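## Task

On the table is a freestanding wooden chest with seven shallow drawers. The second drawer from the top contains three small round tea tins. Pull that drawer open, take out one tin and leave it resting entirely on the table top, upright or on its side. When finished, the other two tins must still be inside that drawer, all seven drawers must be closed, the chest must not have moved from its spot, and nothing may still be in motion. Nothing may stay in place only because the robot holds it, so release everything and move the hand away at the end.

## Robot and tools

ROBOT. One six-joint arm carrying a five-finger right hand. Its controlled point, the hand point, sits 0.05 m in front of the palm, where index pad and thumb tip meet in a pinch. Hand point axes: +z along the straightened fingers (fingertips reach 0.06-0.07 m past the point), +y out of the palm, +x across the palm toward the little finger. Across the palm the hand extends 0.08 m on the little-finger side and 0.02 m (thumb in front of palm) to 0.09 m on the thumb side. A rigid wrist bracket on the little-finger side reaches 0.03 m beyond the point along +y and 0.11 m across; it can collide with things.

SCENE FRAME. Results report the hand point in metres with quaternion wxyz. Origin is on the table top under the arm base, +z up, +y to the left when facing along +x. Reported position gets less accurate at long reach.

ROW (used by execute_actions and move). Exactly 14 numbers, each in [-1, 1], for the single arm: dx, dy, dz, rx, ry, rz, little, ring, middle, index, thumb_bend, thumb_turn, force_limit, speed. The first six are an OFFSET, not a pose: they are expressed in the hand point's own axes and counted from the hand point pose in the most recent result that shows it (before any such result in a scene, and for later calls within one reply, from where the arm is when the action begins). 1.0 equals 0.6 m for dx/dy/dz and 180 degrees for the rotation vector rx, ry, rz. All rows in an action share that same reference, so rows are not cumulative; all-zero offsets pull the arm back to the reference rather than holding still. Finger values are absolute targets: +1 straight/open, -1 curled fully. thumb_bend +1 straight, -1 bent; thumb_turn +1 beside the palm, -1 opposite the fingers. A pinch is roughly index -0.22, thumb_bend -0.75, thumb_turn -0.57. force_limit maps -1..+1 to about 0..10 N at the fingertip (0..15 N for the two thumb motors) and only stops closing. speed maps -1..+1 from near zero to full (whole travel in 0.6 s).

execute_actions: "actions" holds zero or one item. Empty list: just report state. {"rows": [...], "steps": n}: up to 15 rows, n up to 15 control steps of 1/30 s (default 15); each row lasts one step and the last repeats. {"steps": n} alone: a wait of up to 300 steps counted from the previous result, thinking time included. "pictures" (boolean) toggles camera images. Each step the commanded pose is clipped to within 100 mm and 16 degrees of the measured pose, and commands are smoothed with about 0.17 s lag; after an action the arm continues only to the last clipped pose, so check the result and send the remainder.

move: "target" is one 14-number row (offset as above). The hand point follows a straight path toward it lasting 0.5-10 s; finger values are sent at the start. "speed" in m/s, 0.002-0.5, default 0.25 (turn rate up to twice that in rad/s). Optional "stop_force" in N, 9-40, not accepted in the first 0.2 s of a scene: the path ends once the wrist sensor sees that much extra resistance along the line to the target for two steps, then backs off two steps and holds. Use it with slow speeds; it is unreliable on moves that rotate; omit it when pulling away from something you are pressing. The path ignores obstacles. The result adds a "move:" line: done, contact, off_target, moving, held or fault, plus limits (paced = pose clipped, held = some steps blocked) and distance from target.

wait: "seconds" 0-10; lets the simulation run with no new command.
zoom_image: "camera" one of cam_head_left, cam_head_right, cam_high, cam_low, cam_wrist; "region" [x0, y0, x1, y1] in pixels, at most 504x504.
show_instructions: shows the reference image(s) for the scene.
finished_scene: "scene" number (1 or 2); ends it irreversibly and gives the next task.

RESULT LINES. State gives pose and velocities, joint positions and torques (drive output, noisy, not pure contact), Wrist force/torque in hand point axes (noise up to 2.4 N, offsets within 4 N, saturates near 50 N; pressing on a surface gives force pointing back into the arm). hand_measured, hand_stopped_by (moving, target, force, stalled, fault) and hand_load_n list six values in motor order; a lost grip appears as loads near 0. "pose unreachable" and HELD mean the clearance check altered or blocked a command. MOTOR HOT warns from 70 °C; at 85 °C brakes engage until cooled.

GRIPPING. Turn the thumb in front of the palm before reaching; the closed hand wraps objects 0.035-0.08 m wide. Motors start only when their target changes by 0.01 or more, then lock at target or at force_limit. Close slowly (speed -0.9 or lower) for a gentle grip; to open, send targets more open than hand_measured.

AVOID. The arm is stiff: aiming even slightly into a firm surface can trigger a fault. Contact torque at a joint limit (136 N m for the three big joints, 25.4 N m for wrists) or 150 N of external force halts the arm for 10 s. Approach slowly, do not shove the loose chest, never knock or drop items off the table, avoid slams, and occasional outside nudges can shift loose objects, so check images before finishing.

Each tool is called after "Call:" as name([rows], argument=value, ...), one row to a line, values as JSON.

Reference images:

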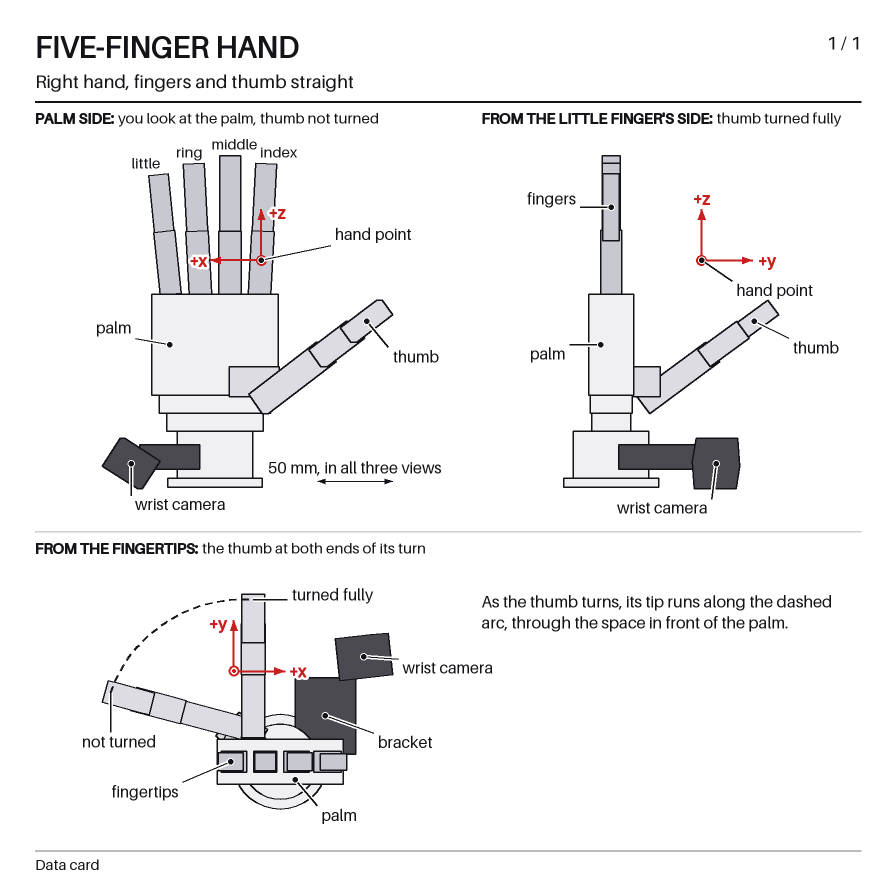

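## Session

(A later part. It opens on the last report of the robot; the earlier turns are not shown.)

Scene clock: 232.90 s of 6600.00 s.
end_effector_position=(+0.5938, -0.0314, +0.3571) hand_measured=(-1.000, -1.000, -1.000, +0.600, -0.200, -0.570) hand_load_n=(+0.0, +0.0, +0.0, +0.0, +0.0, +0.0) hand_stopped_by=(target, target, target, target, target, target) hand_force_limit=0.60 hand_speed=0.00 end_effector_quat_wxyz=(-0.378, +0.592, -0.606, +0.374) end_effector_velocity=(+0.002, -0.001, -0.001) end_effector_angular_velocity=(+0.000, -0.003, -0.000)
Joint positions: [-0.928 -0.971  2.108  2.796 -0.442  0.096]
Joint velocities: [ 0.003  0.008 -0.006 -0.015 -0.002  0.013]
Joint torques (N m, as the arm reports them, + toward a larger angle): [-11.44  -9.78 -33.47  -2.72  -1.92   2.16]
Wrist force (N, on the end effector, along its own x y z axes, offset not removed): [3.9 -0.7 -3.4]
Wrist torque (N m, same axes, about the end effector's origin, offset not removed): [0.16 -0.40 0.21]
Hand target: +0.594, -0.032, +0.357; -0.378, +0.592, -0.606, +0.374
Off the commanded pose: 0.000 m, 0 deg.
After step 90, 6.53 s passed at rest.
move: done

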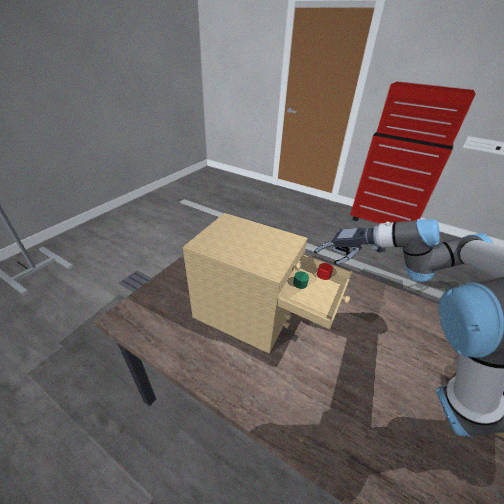

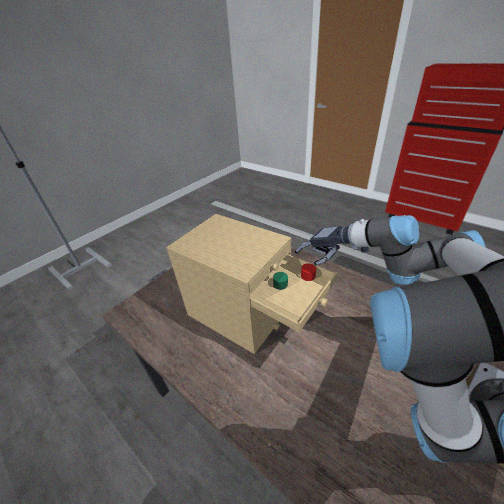

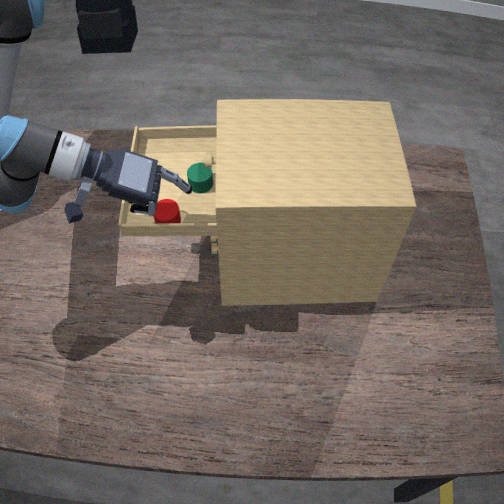

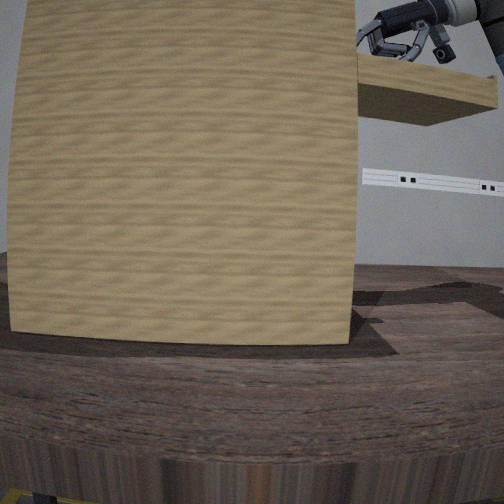

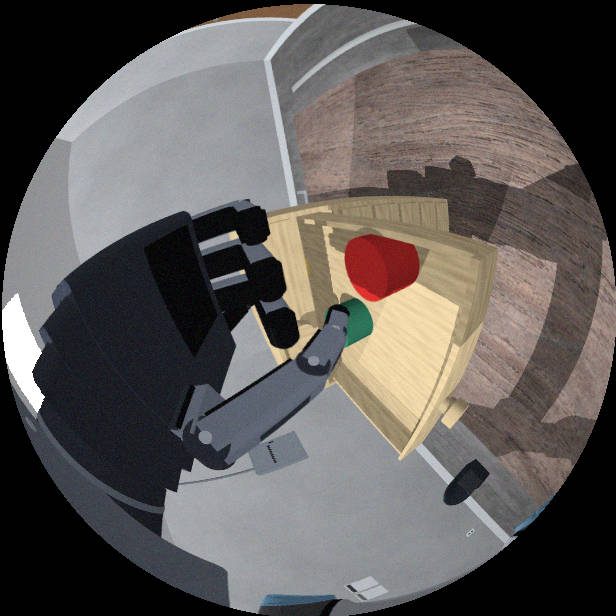

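Call:
move(target=[0.03,0.038,0.0175,0,0,0,-1,-1,-1,0.6,-0.2,-0.57,0.6,0], speed=0.05, stop_force=9)

Call:
zoom_image(camera="cam_high", region=[80, 100, 240, 260])

Call:
zoom_image(camera="cam_head_left", region=[260, 200, 400, 340])

Scene clock: 242.90 s of 6600.00 s.
end_effector_position=(+0.5931, -0.0489, +0.3319) hand_measured=(-1.000, -1.000, -1.000, +0.600, -0.200, -0.570) hand_load_n=(+0.0, +0.0, +0.0, +0.0, +0.0, +0.0) hand_stopped_by=(target, target, target, target, target, target) hand_force_limit=0.60 hand_speed=0.00 end_effector_quat_wxyz=(-0.378, +0.592, -0.606, +0.373) end_effector_velocity=(-0.000, -0.001, -0.002) end_effector_angular_velocity=(+0.001, -0.000, -0.001)
Joint positions: [-0.922 -0.896  2.111  2.708 -0.446  0.105]
Joint velocities: [-0.     0.005  0.    -0.006 -0.     0.002]
Joint torques (N m, as the arm reports them, + toward a larger angle): [-11.39  -9.71 -19.22  -2.4   -1.84   2.29]
Wrist force (N, on the end effector, along its own x y z axes, offset not removed): [2.5 2.0 -0.8]
Wrist torque (N m, same axes, about the end effector's origin, offset not removed): [0.33 -0.33 0.08]
Hand target: +0.593, -0.049, +0.332; -0.378, +0.592, -0.606, +0.374
Off the commanded pose: 0.000 m, 0 deg.
After step 90, 5.97 s passed at rest.
move: done

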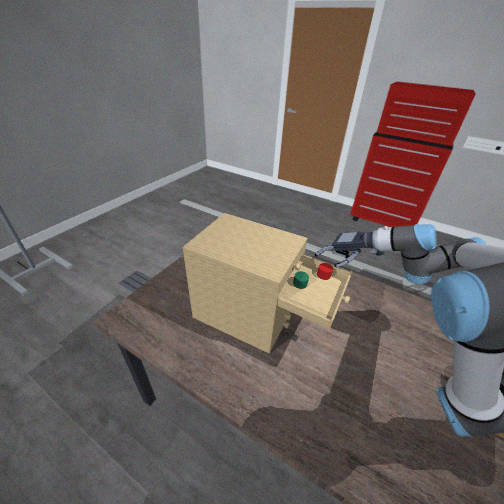

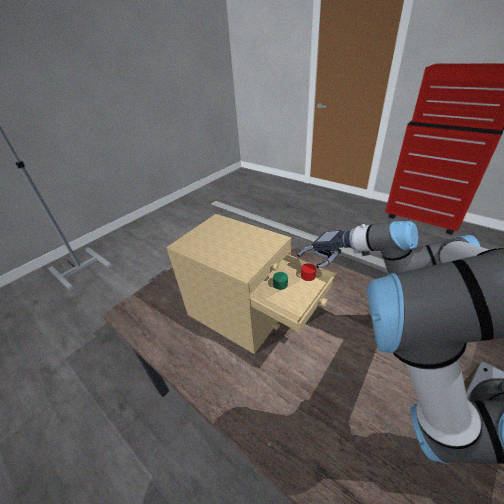

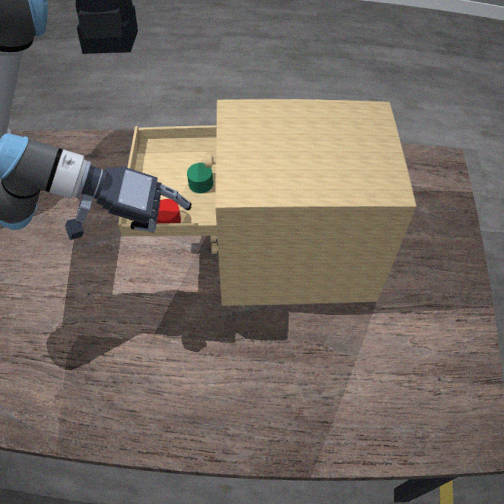

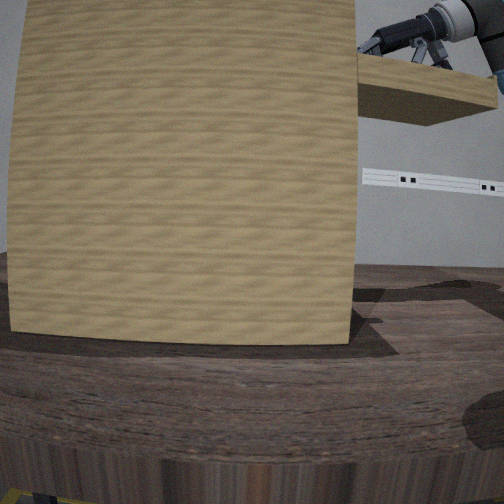

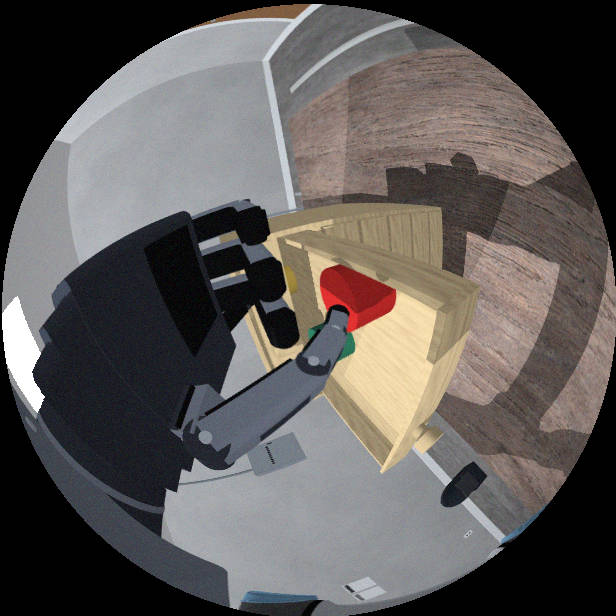

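Region (80, 100, 240, 260) of cam_high's 504x504 image, scaled by 3.150, with more detail than that image has.

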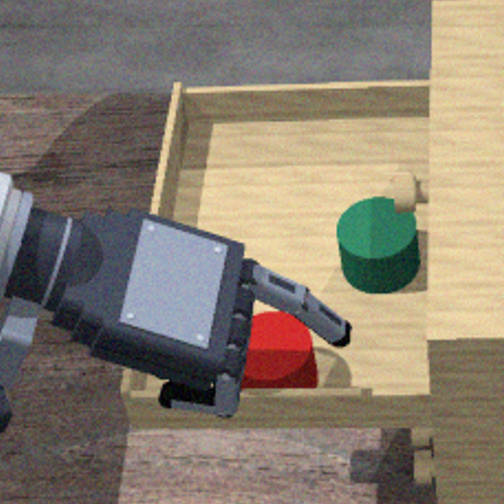

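Region (260, 200, 400, 340) of cam_head_left's 504x504 image, scaled by 3.600, with more detail than that image has.

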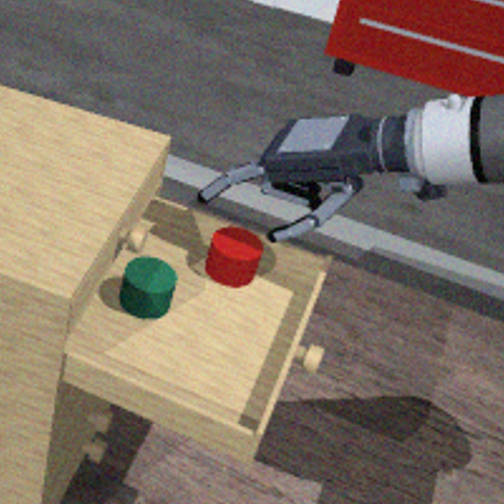

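Call:
move(target=[0,0.057,0.0157,0,0,0,-1,-1,-1,0.6,-0.2,-0.57,0.6,0], speed=0.02, stop_force=9)

Call:
zoom_image(camera="cam_head_left", region=[260, 200, 400, 340])

Scene clock: 253.67 s of 6600.00 s.
end_effector_position=(+0.5867, -0.0483, +0.2972) hand_measured=(-1.000, -1.000, -1.000, +0.600, -0.200, -0.570) hand_load_n=(+0.0, +0.0, +0.0, +0.0, +0.0, +0.0) hand_stopped_by=(target, target, target, target, target, target) hand_force_limit=0.60 hand_speed=0.00 end_effector_quat_wxyz=(-0.378, +0.592, -0.606, +0.373) end_effector_velocity=(-0.000, -0.001, -0.001) end_effector_angular_velocity=(+0.000, -0.002, -0.001)
Joint positions: [-0.9   -0.84   2.152  2.581 -0.462  0.14 ]
Joint velocities: [-0.     0.004  0.001 -0.009 -0.001  0.004]
Joint torques (N m, as the arm reports them, + toward a larger angle): [-12.93  -9.87  -1.78  -2.64  -2.27   2.  ]
Wrist force (N, on the end effector, along its own x y z axes, offset not removed): [0.7 3.5 -3.7]
Wrist torque (N m, same axes, about the end effector's origin, offset not removed): [0.80 0.08 0.27]
Hand target: +0.587, -0.048, +0.297; -0.378, +0.592, -0.606, +0.374
Off the commanded pose: 0.000 m, 0 deg.
After step 90, 5.70 s passed at rest.
move: done

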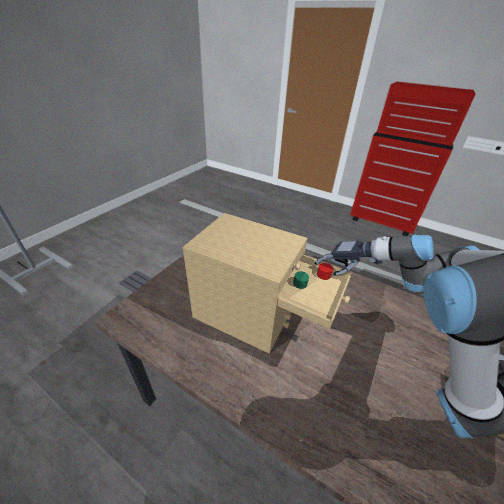

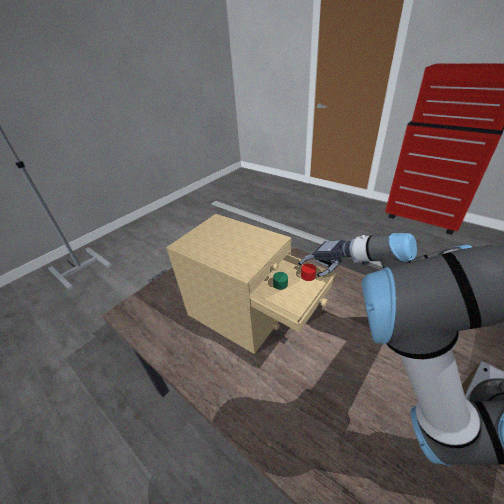

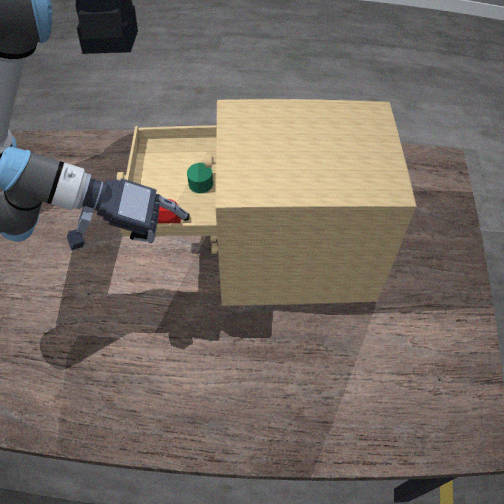

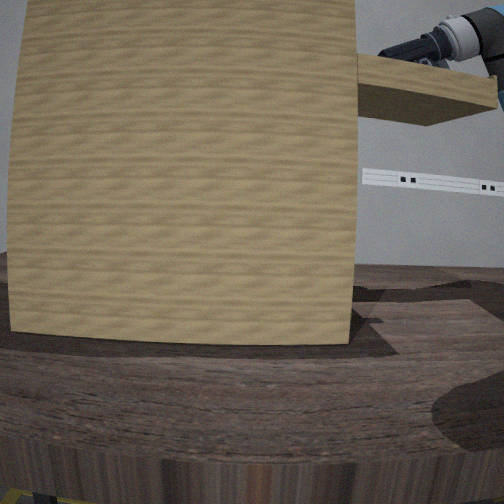

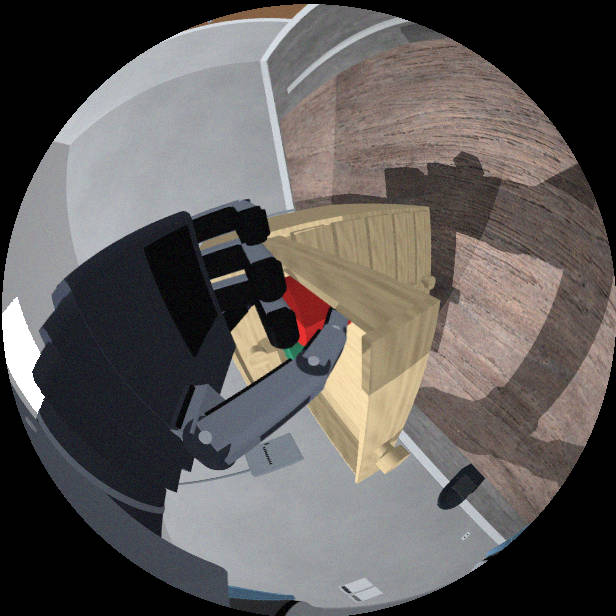

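Region (260, 200, 400, 340) of cam_head_left's 504x504 image, scaled by 3.600, with more detail than that image has.

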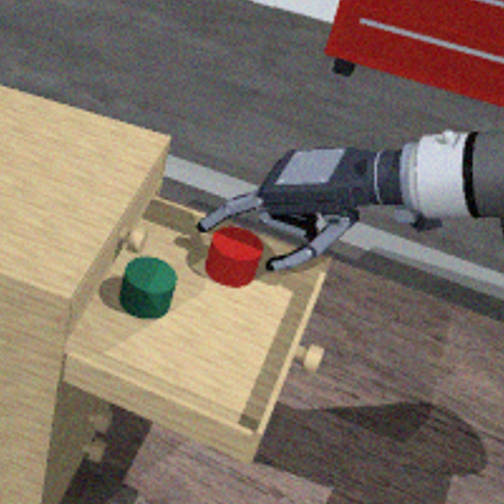

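Call:
move(target=[-0.008,0,0,0,0,0,-1,-1,-1,0.6,-0.2,-0.57,0.6,0], speed=0.02)

Call:
move(target=[0,0,0,0,0,0,-1,-1,-1,-0.2,-0.6,-0.57,0.4,-0.7])

Call:
zoom_image(camera="cam_head_left", region=[260, 200, 400, 340])

Scene clock: 260.37 s of 6600.00 s.
end_effector_position=(+0.5868, -0.0437, +0.2973) hand_measured=(-1.000, -1.000, -1.000, +0.600, -0.200, -0.570) hand_load_n=(+0.0, +0.0, +0.0, +0.0, +0.0, +0.0) hand_stopped_by=(target, target, target, target, target, target) hand_force_limit=0.60 hand_speed=0.00 end_effector_quat_wxyz=(-0.378, +0.592, -0.606, +0.373) end_effector_velocity=(-0.000, +0.002, +0.001) end_effector_angular_velocity=(-0.000, -0.001, -0.001)
Joint positions: [-0.896 -0.849  2.157  2.578 -0.465  0.147]
Joint velocities: [ 0.001 -0.004  0.003 -0.002 -0.001  0.003]
Joint torques (N m, as the arm reports them, + toward a larger angle): [-11.93 -23.89  -2.4   -2.74  -2.3    2.16]
Wrist force (N, on the end effector, along its own x y z axes, offset not removed): [1.0 -1.1 -0.9]
Wrist torque (N m, same axes, about the end effector's origin, offset not removed): [-0.04 -0.09 0.12]
Hand target: +0.587, -0.043, +0.297; -0.378, +0.592, -0.606, +0.373
Off the commanded pose: 0.000 m, 0 deg.
After step 90, 3.00 s passed at rest.
move: done

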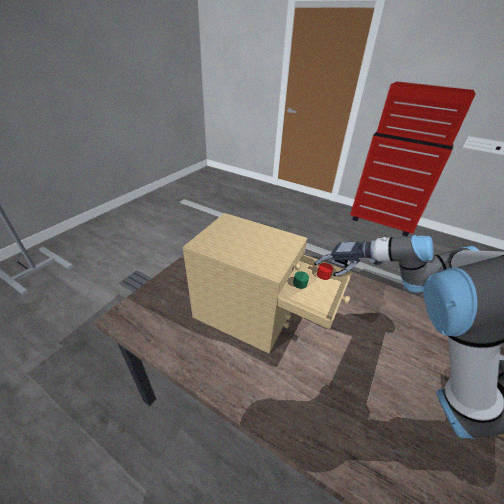

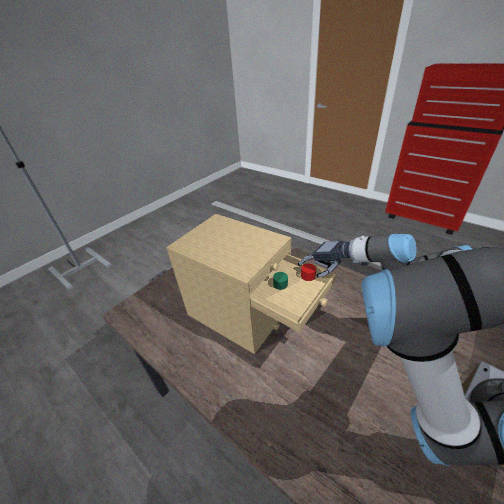

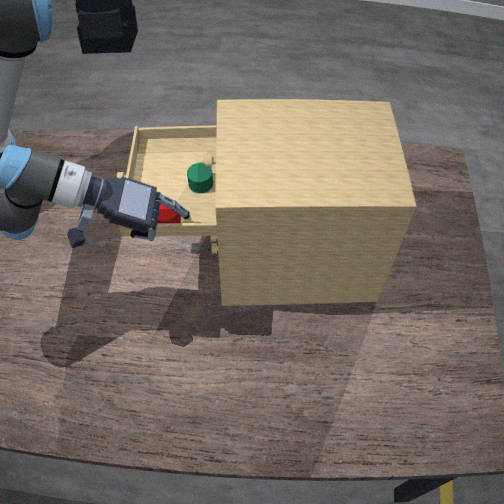

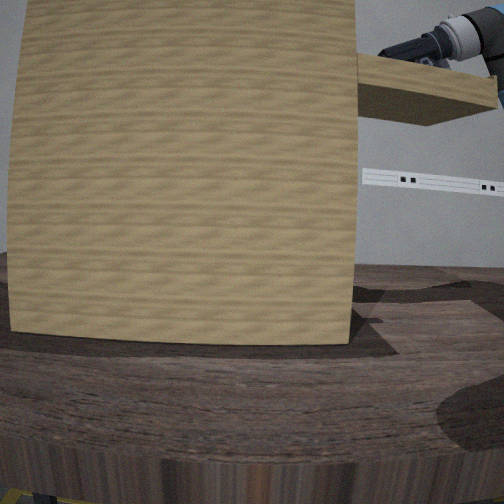

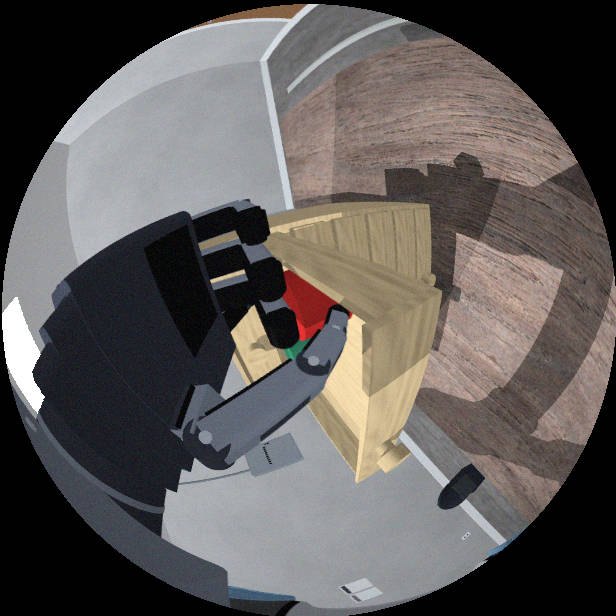

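Scene clock: 261.17 s of 6600.00 s.
end_effector_position=(+0.5868, -0.0436, +0.2973) hand_measured=(-1.000, -1.000, -1.000, +0.438, -0.338, -0.570) hand_load_n=(+0.0, +0.0, +0.0, +10.0, +10.5, -1.5) hand_stopped_by=(target, target, target, force, force, target) hand_force_limit=0.40 hand_speed=-0.70 end_effector_quat_wxyz=(-0.378, +0.592, -0.606, +0.373) end_effector_velocity=(+0.000, -0.001, +0.001) end_effector_angular_velocity=(+0.000, -0.001, -0.001)
Joint positions: [-0.896 -0.849  2.157  2.578 -0.465  0.147]
Joint velocities: [-0.001  0.    -0.001  0.001  0.     0.   ]
Joint torques (N m, as the arm reports them, + toward a larger angle): [-19.16 -10.37 -21.64  -1.08   1.3   -1.38]
Wrist force (N, on the end effector, along its own x y z axes, offset not removed): [2.7 -3.0 -1.5]
Wrist torque (N m, same axes, about the end effector's origin, offset not removed): [0.08 -0.33 0.02]
Hand target: +0.587, -0.044, +0.297; -0.378, +0.592, -0.606, +0.373
Off the commanded pose: 0.000 m, 0 deg.
move: done

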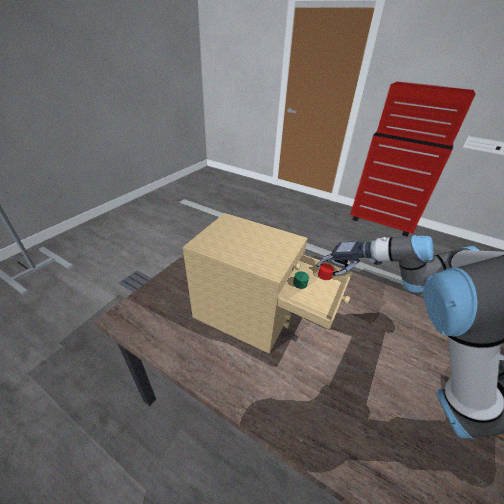

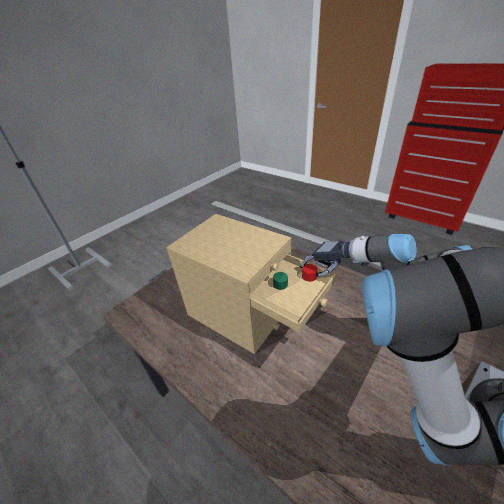

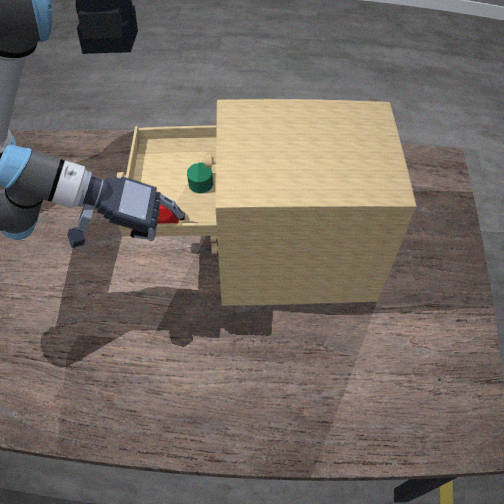

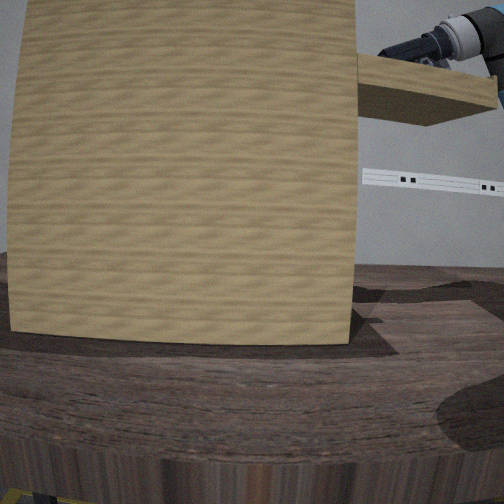

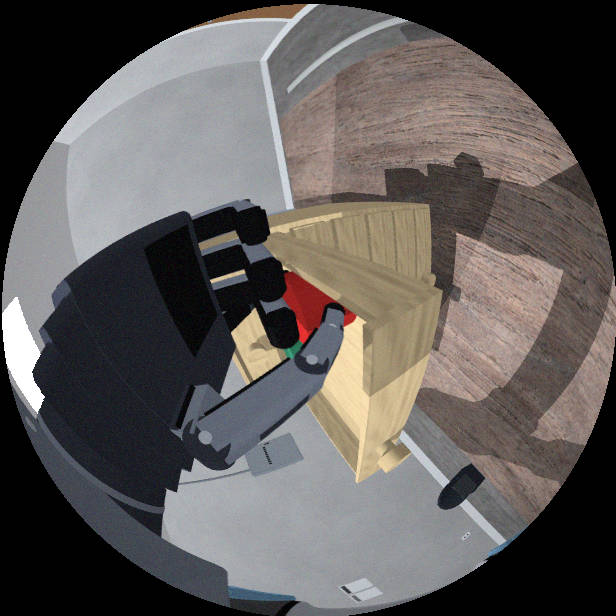

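Region (260, 200, 400, 340) of cam_head_left's 504x504 image, scaled by 3.600, with more detail than that image has.

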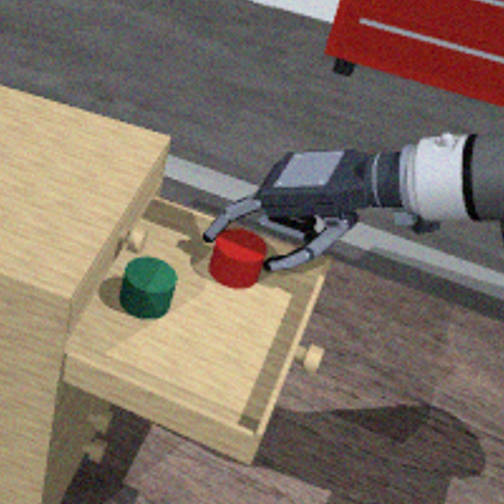

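Call:
move(target=[0,-0.106,-0.049,0,0,0,-1,-1,-1,-0.2,-0.6,-0.57,0.4,-0.7], speed=0.08)

Call:
move(target=[0.3,0,0,0,0,0,-1,-1,-1,-0.2,-0.6,-0.57,0.4,-0.7], speed=0.15)

Call:
move(target=[0,0.46,0.215,0,0,0,-1,-1,-1,-0.2,-0.6,-0.57,0.4,-0.7], speed=0.15)

Scene clock: 270.10 s of 6600.00 s.
end_effector_position=(+0.5880, -0.0447, +0.3671) hand_measured=(-1.000, -1.000, -1.000, +0.438, -0.338, -0.570) hand_load_n=(+0.0, +0.0, +0.0, +9.5, +11.0, -1.5) hand_stopped_by=(target, target, target, force, force, target) hand_force_limit=0.40 hand_speed=-0.70 end_effector_quat_wxyz=(-0.378, +0.592, -0.606, +0.373) end_effector_velocity=(-0.000, +0.000, +0.002) end_effector_angular_velocity=(+0.000, +0.002, -0.000)
Joint positions: [-0.958 -0.971  2.1    2.85  -0.421  0.044]
Joint velocities: [-0.002 -0.005 -0.002  0.015  0.001 -0.007]
Joint torques (N m, as the arm reports them, + toward a larger angle): [-42.75 -19.43 -34.44   0.22   1.78  -2.09]
Wrist force (N, on the end effector, along its own x y z axes, offset not removed): [1.0 -2.2 2.6]
Wrist torque (N m, same axes, about the end effector's origin, offset not removed): [-0.66 -0.24 0.04]
Hand target: +0.588, -0.045, +0.367; -0.378, +0.592, -0.606, +0.373
Off the commanded pose: 0.000 m, 0 deg.
After step 90, 4.60 s passed at rest.
move: done

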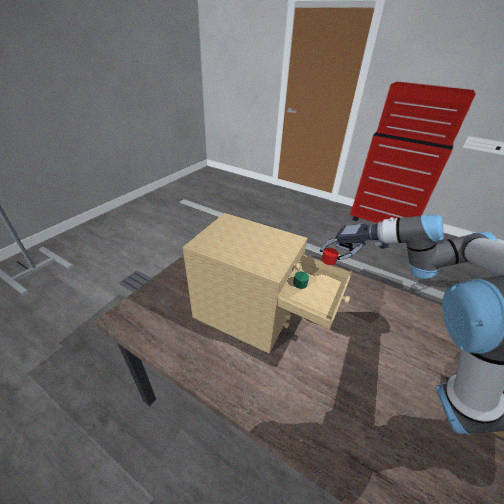

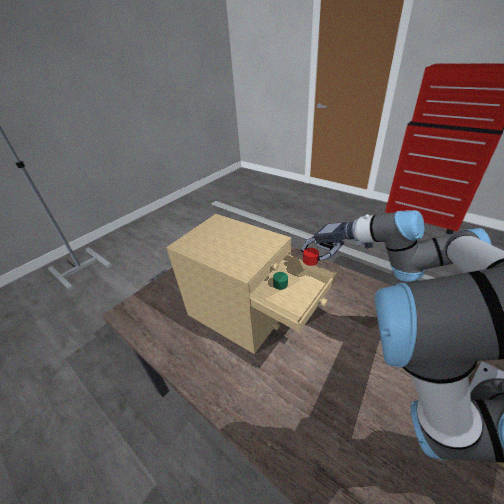

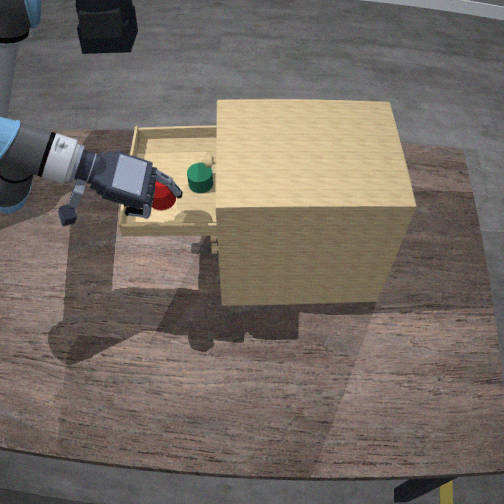

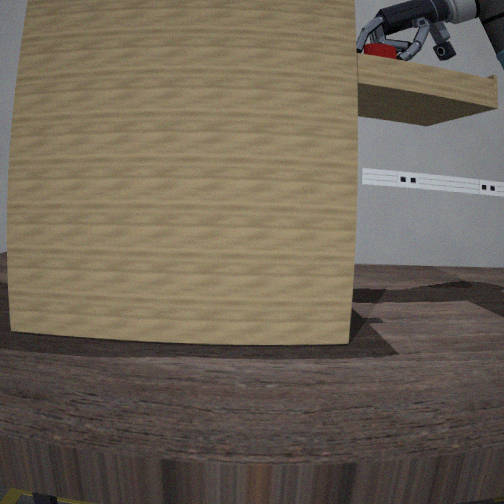

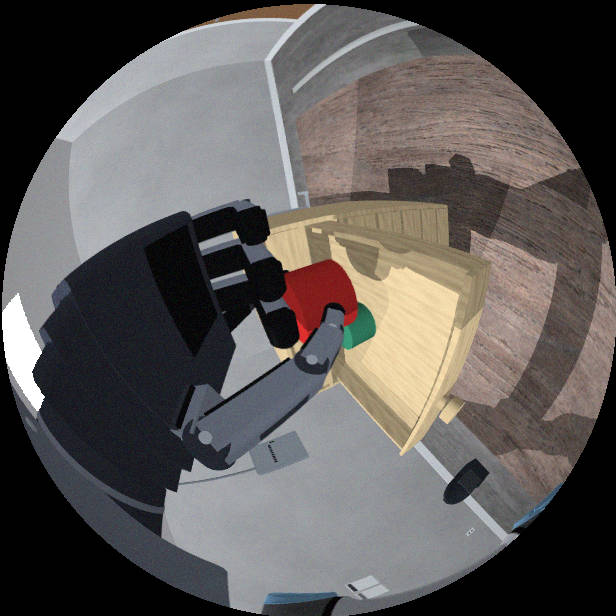

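Scene clock: 271.83 s of 6600.00 s.
end_effector_position=(+0.5857, -0.2243, +0.3642) hand_measured=(-1.000, -1.000, -1.000, +0.438, -0.338, -0.570) hand_load_n=(+0.0, +0.0, +0.0, +9.5, +11.0, -1.5) hand_stopped_by=(target, target, target, force, force, target) hand_force_limit=0.40 hand_speed=-0.70 end_effector_quat_wxyz=(-0.378, +0.592, -0.606, +0.373) end_effector_velocity=(+0.001, -0.002, -0.000) end_effector_angular_velocity=(-0.000, +0.002, +0.001)
Joint positions: [-1.084 -0.643  1.836  3.044 -0.349 -0.233]
Joint velocities: [ 0.001  0.004 -0.005  0.007  0.    -0.005]
Joint torques (N m, as the arm reports them, + toward a larger angle): [-43.   -20.39 -33.42   0.02   2.37  -1.99]
Wrist force (N, on the end effector, along its own x y z axes, offset not removed): [2.0 -0.5 -1.3]
Wrist torque (N m, same axes, about the end effector's origin, offset not removed): [-0.08 -0.30 0.20]
Hand target: +0.586, -0.225, +0.364; -0.378, +0.592, -0.606, +0.373
Off the commanded pose: 0.000 m, 0 deg.
move: done

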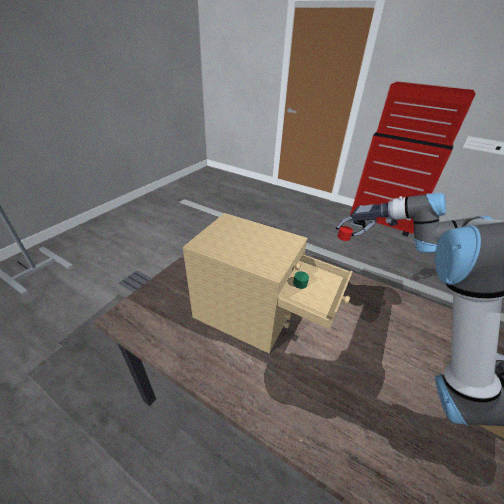

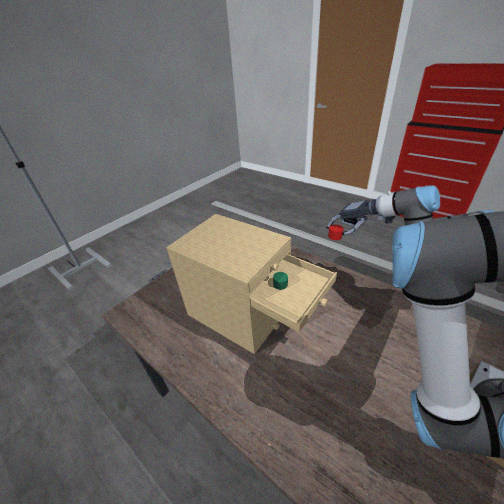

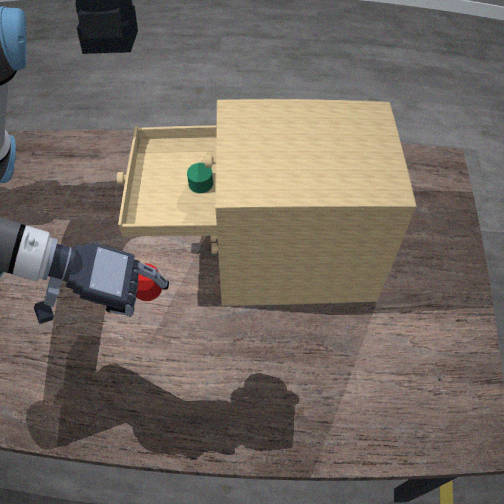

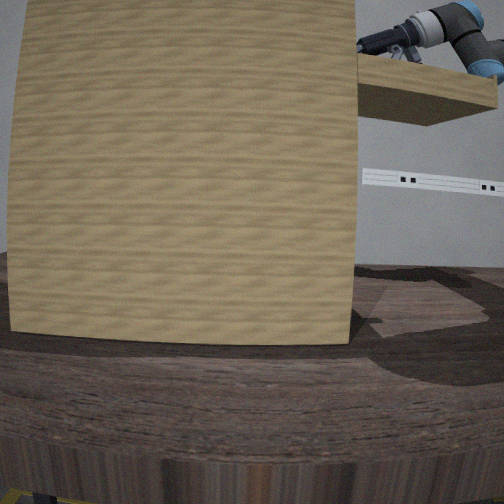

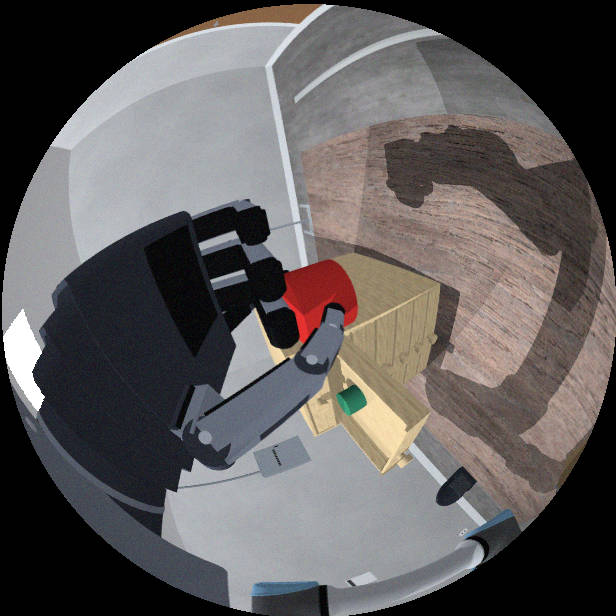

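Scene clock: 274.40 s of 6600.00 s.
end_effector_position=(+0.5820, -0.2197, +0.0599) hand_measured=(-1.000, -1.000, -1.000, +0.438, -0.338, -0.570) hand_load_n=(+0.0, +0.0, +0.0, +9.5, +11.0, -1.5) hand_stopped_by=(target, target, target, force, force, target) hand_force_limit=0.40 hand_speed=-0.70 end_effector_quat_wxyz=(-0.378, +0.592, -0.606, +0.374) end_effector_velocity=(+0.000, -0.000, -0.002) end_effector_angular_velocity=(+0.000, -0.001, -0.000)
Joint positions: [-0.84  -0.072  1.793  2.096 -0.508  0.225]
Joint velocities: [ 0.002  0.005 -0.004 -0.006 -0.002  0.006]
Joint torques (N m, as the arm reports them, + toward a larger angle): [-15.9  -29.74 -25.19  -2.48  -2.25   2.  ]
Wrist force (N, on the end effector, along its own x y z axes, offset not removed): [-0.4 -0.2 -1.9]
Wrist torque (N m, same axes, about the end effector's origin, offset not removed): [0.15 0.27 -0.15]
Hand target: +0.582, -0.220, +0.060; -0.378, +0.592, -0.606, +0.374
Off the commanded pose: 0.000 m, 0 deg.
move: done

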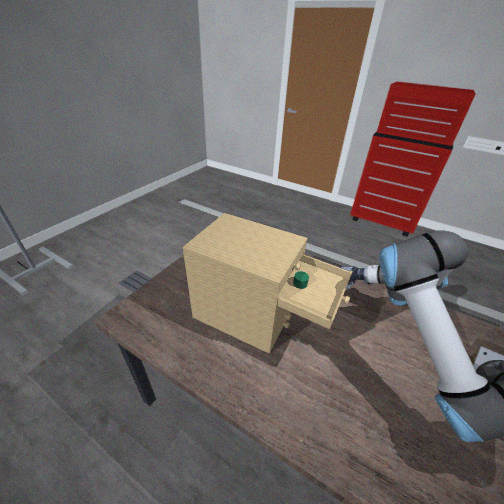

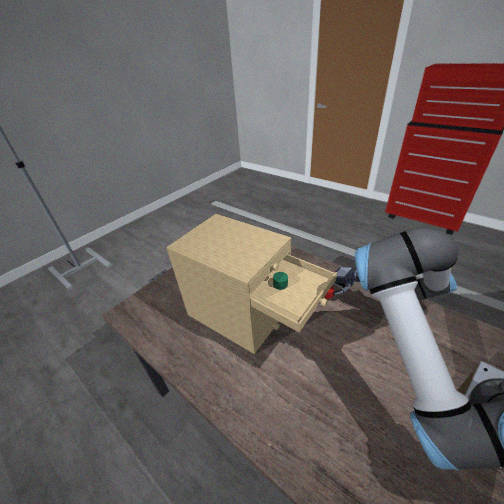

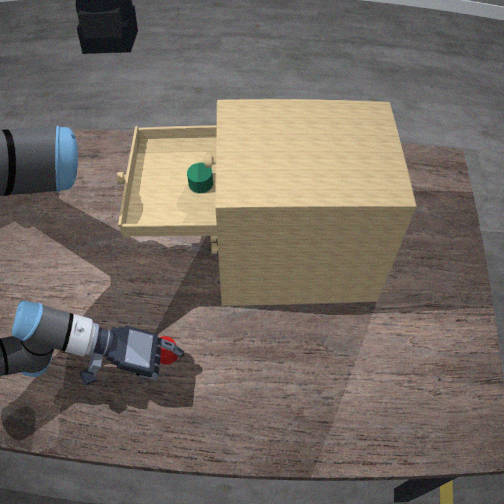

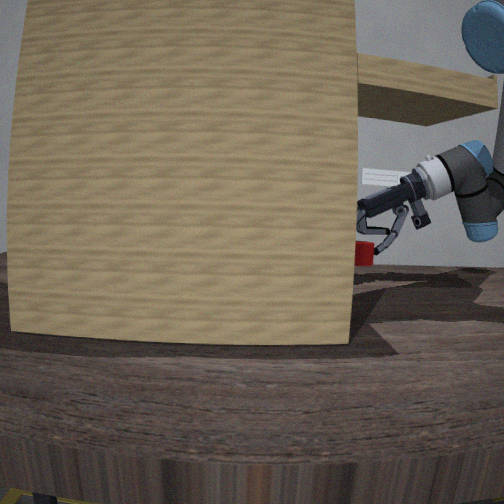

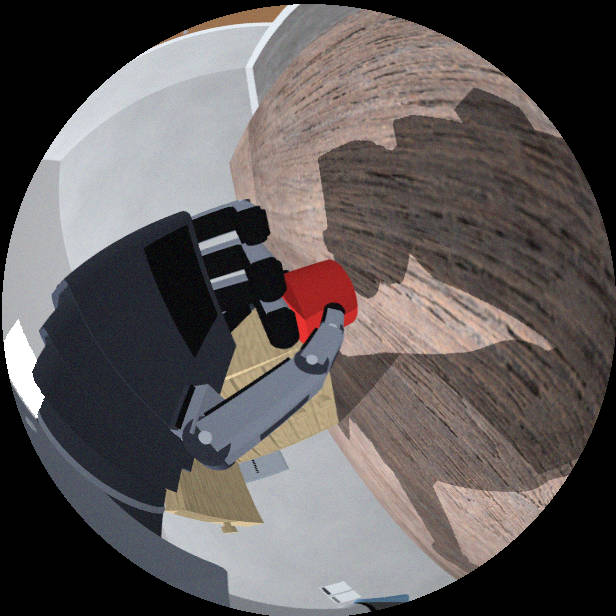

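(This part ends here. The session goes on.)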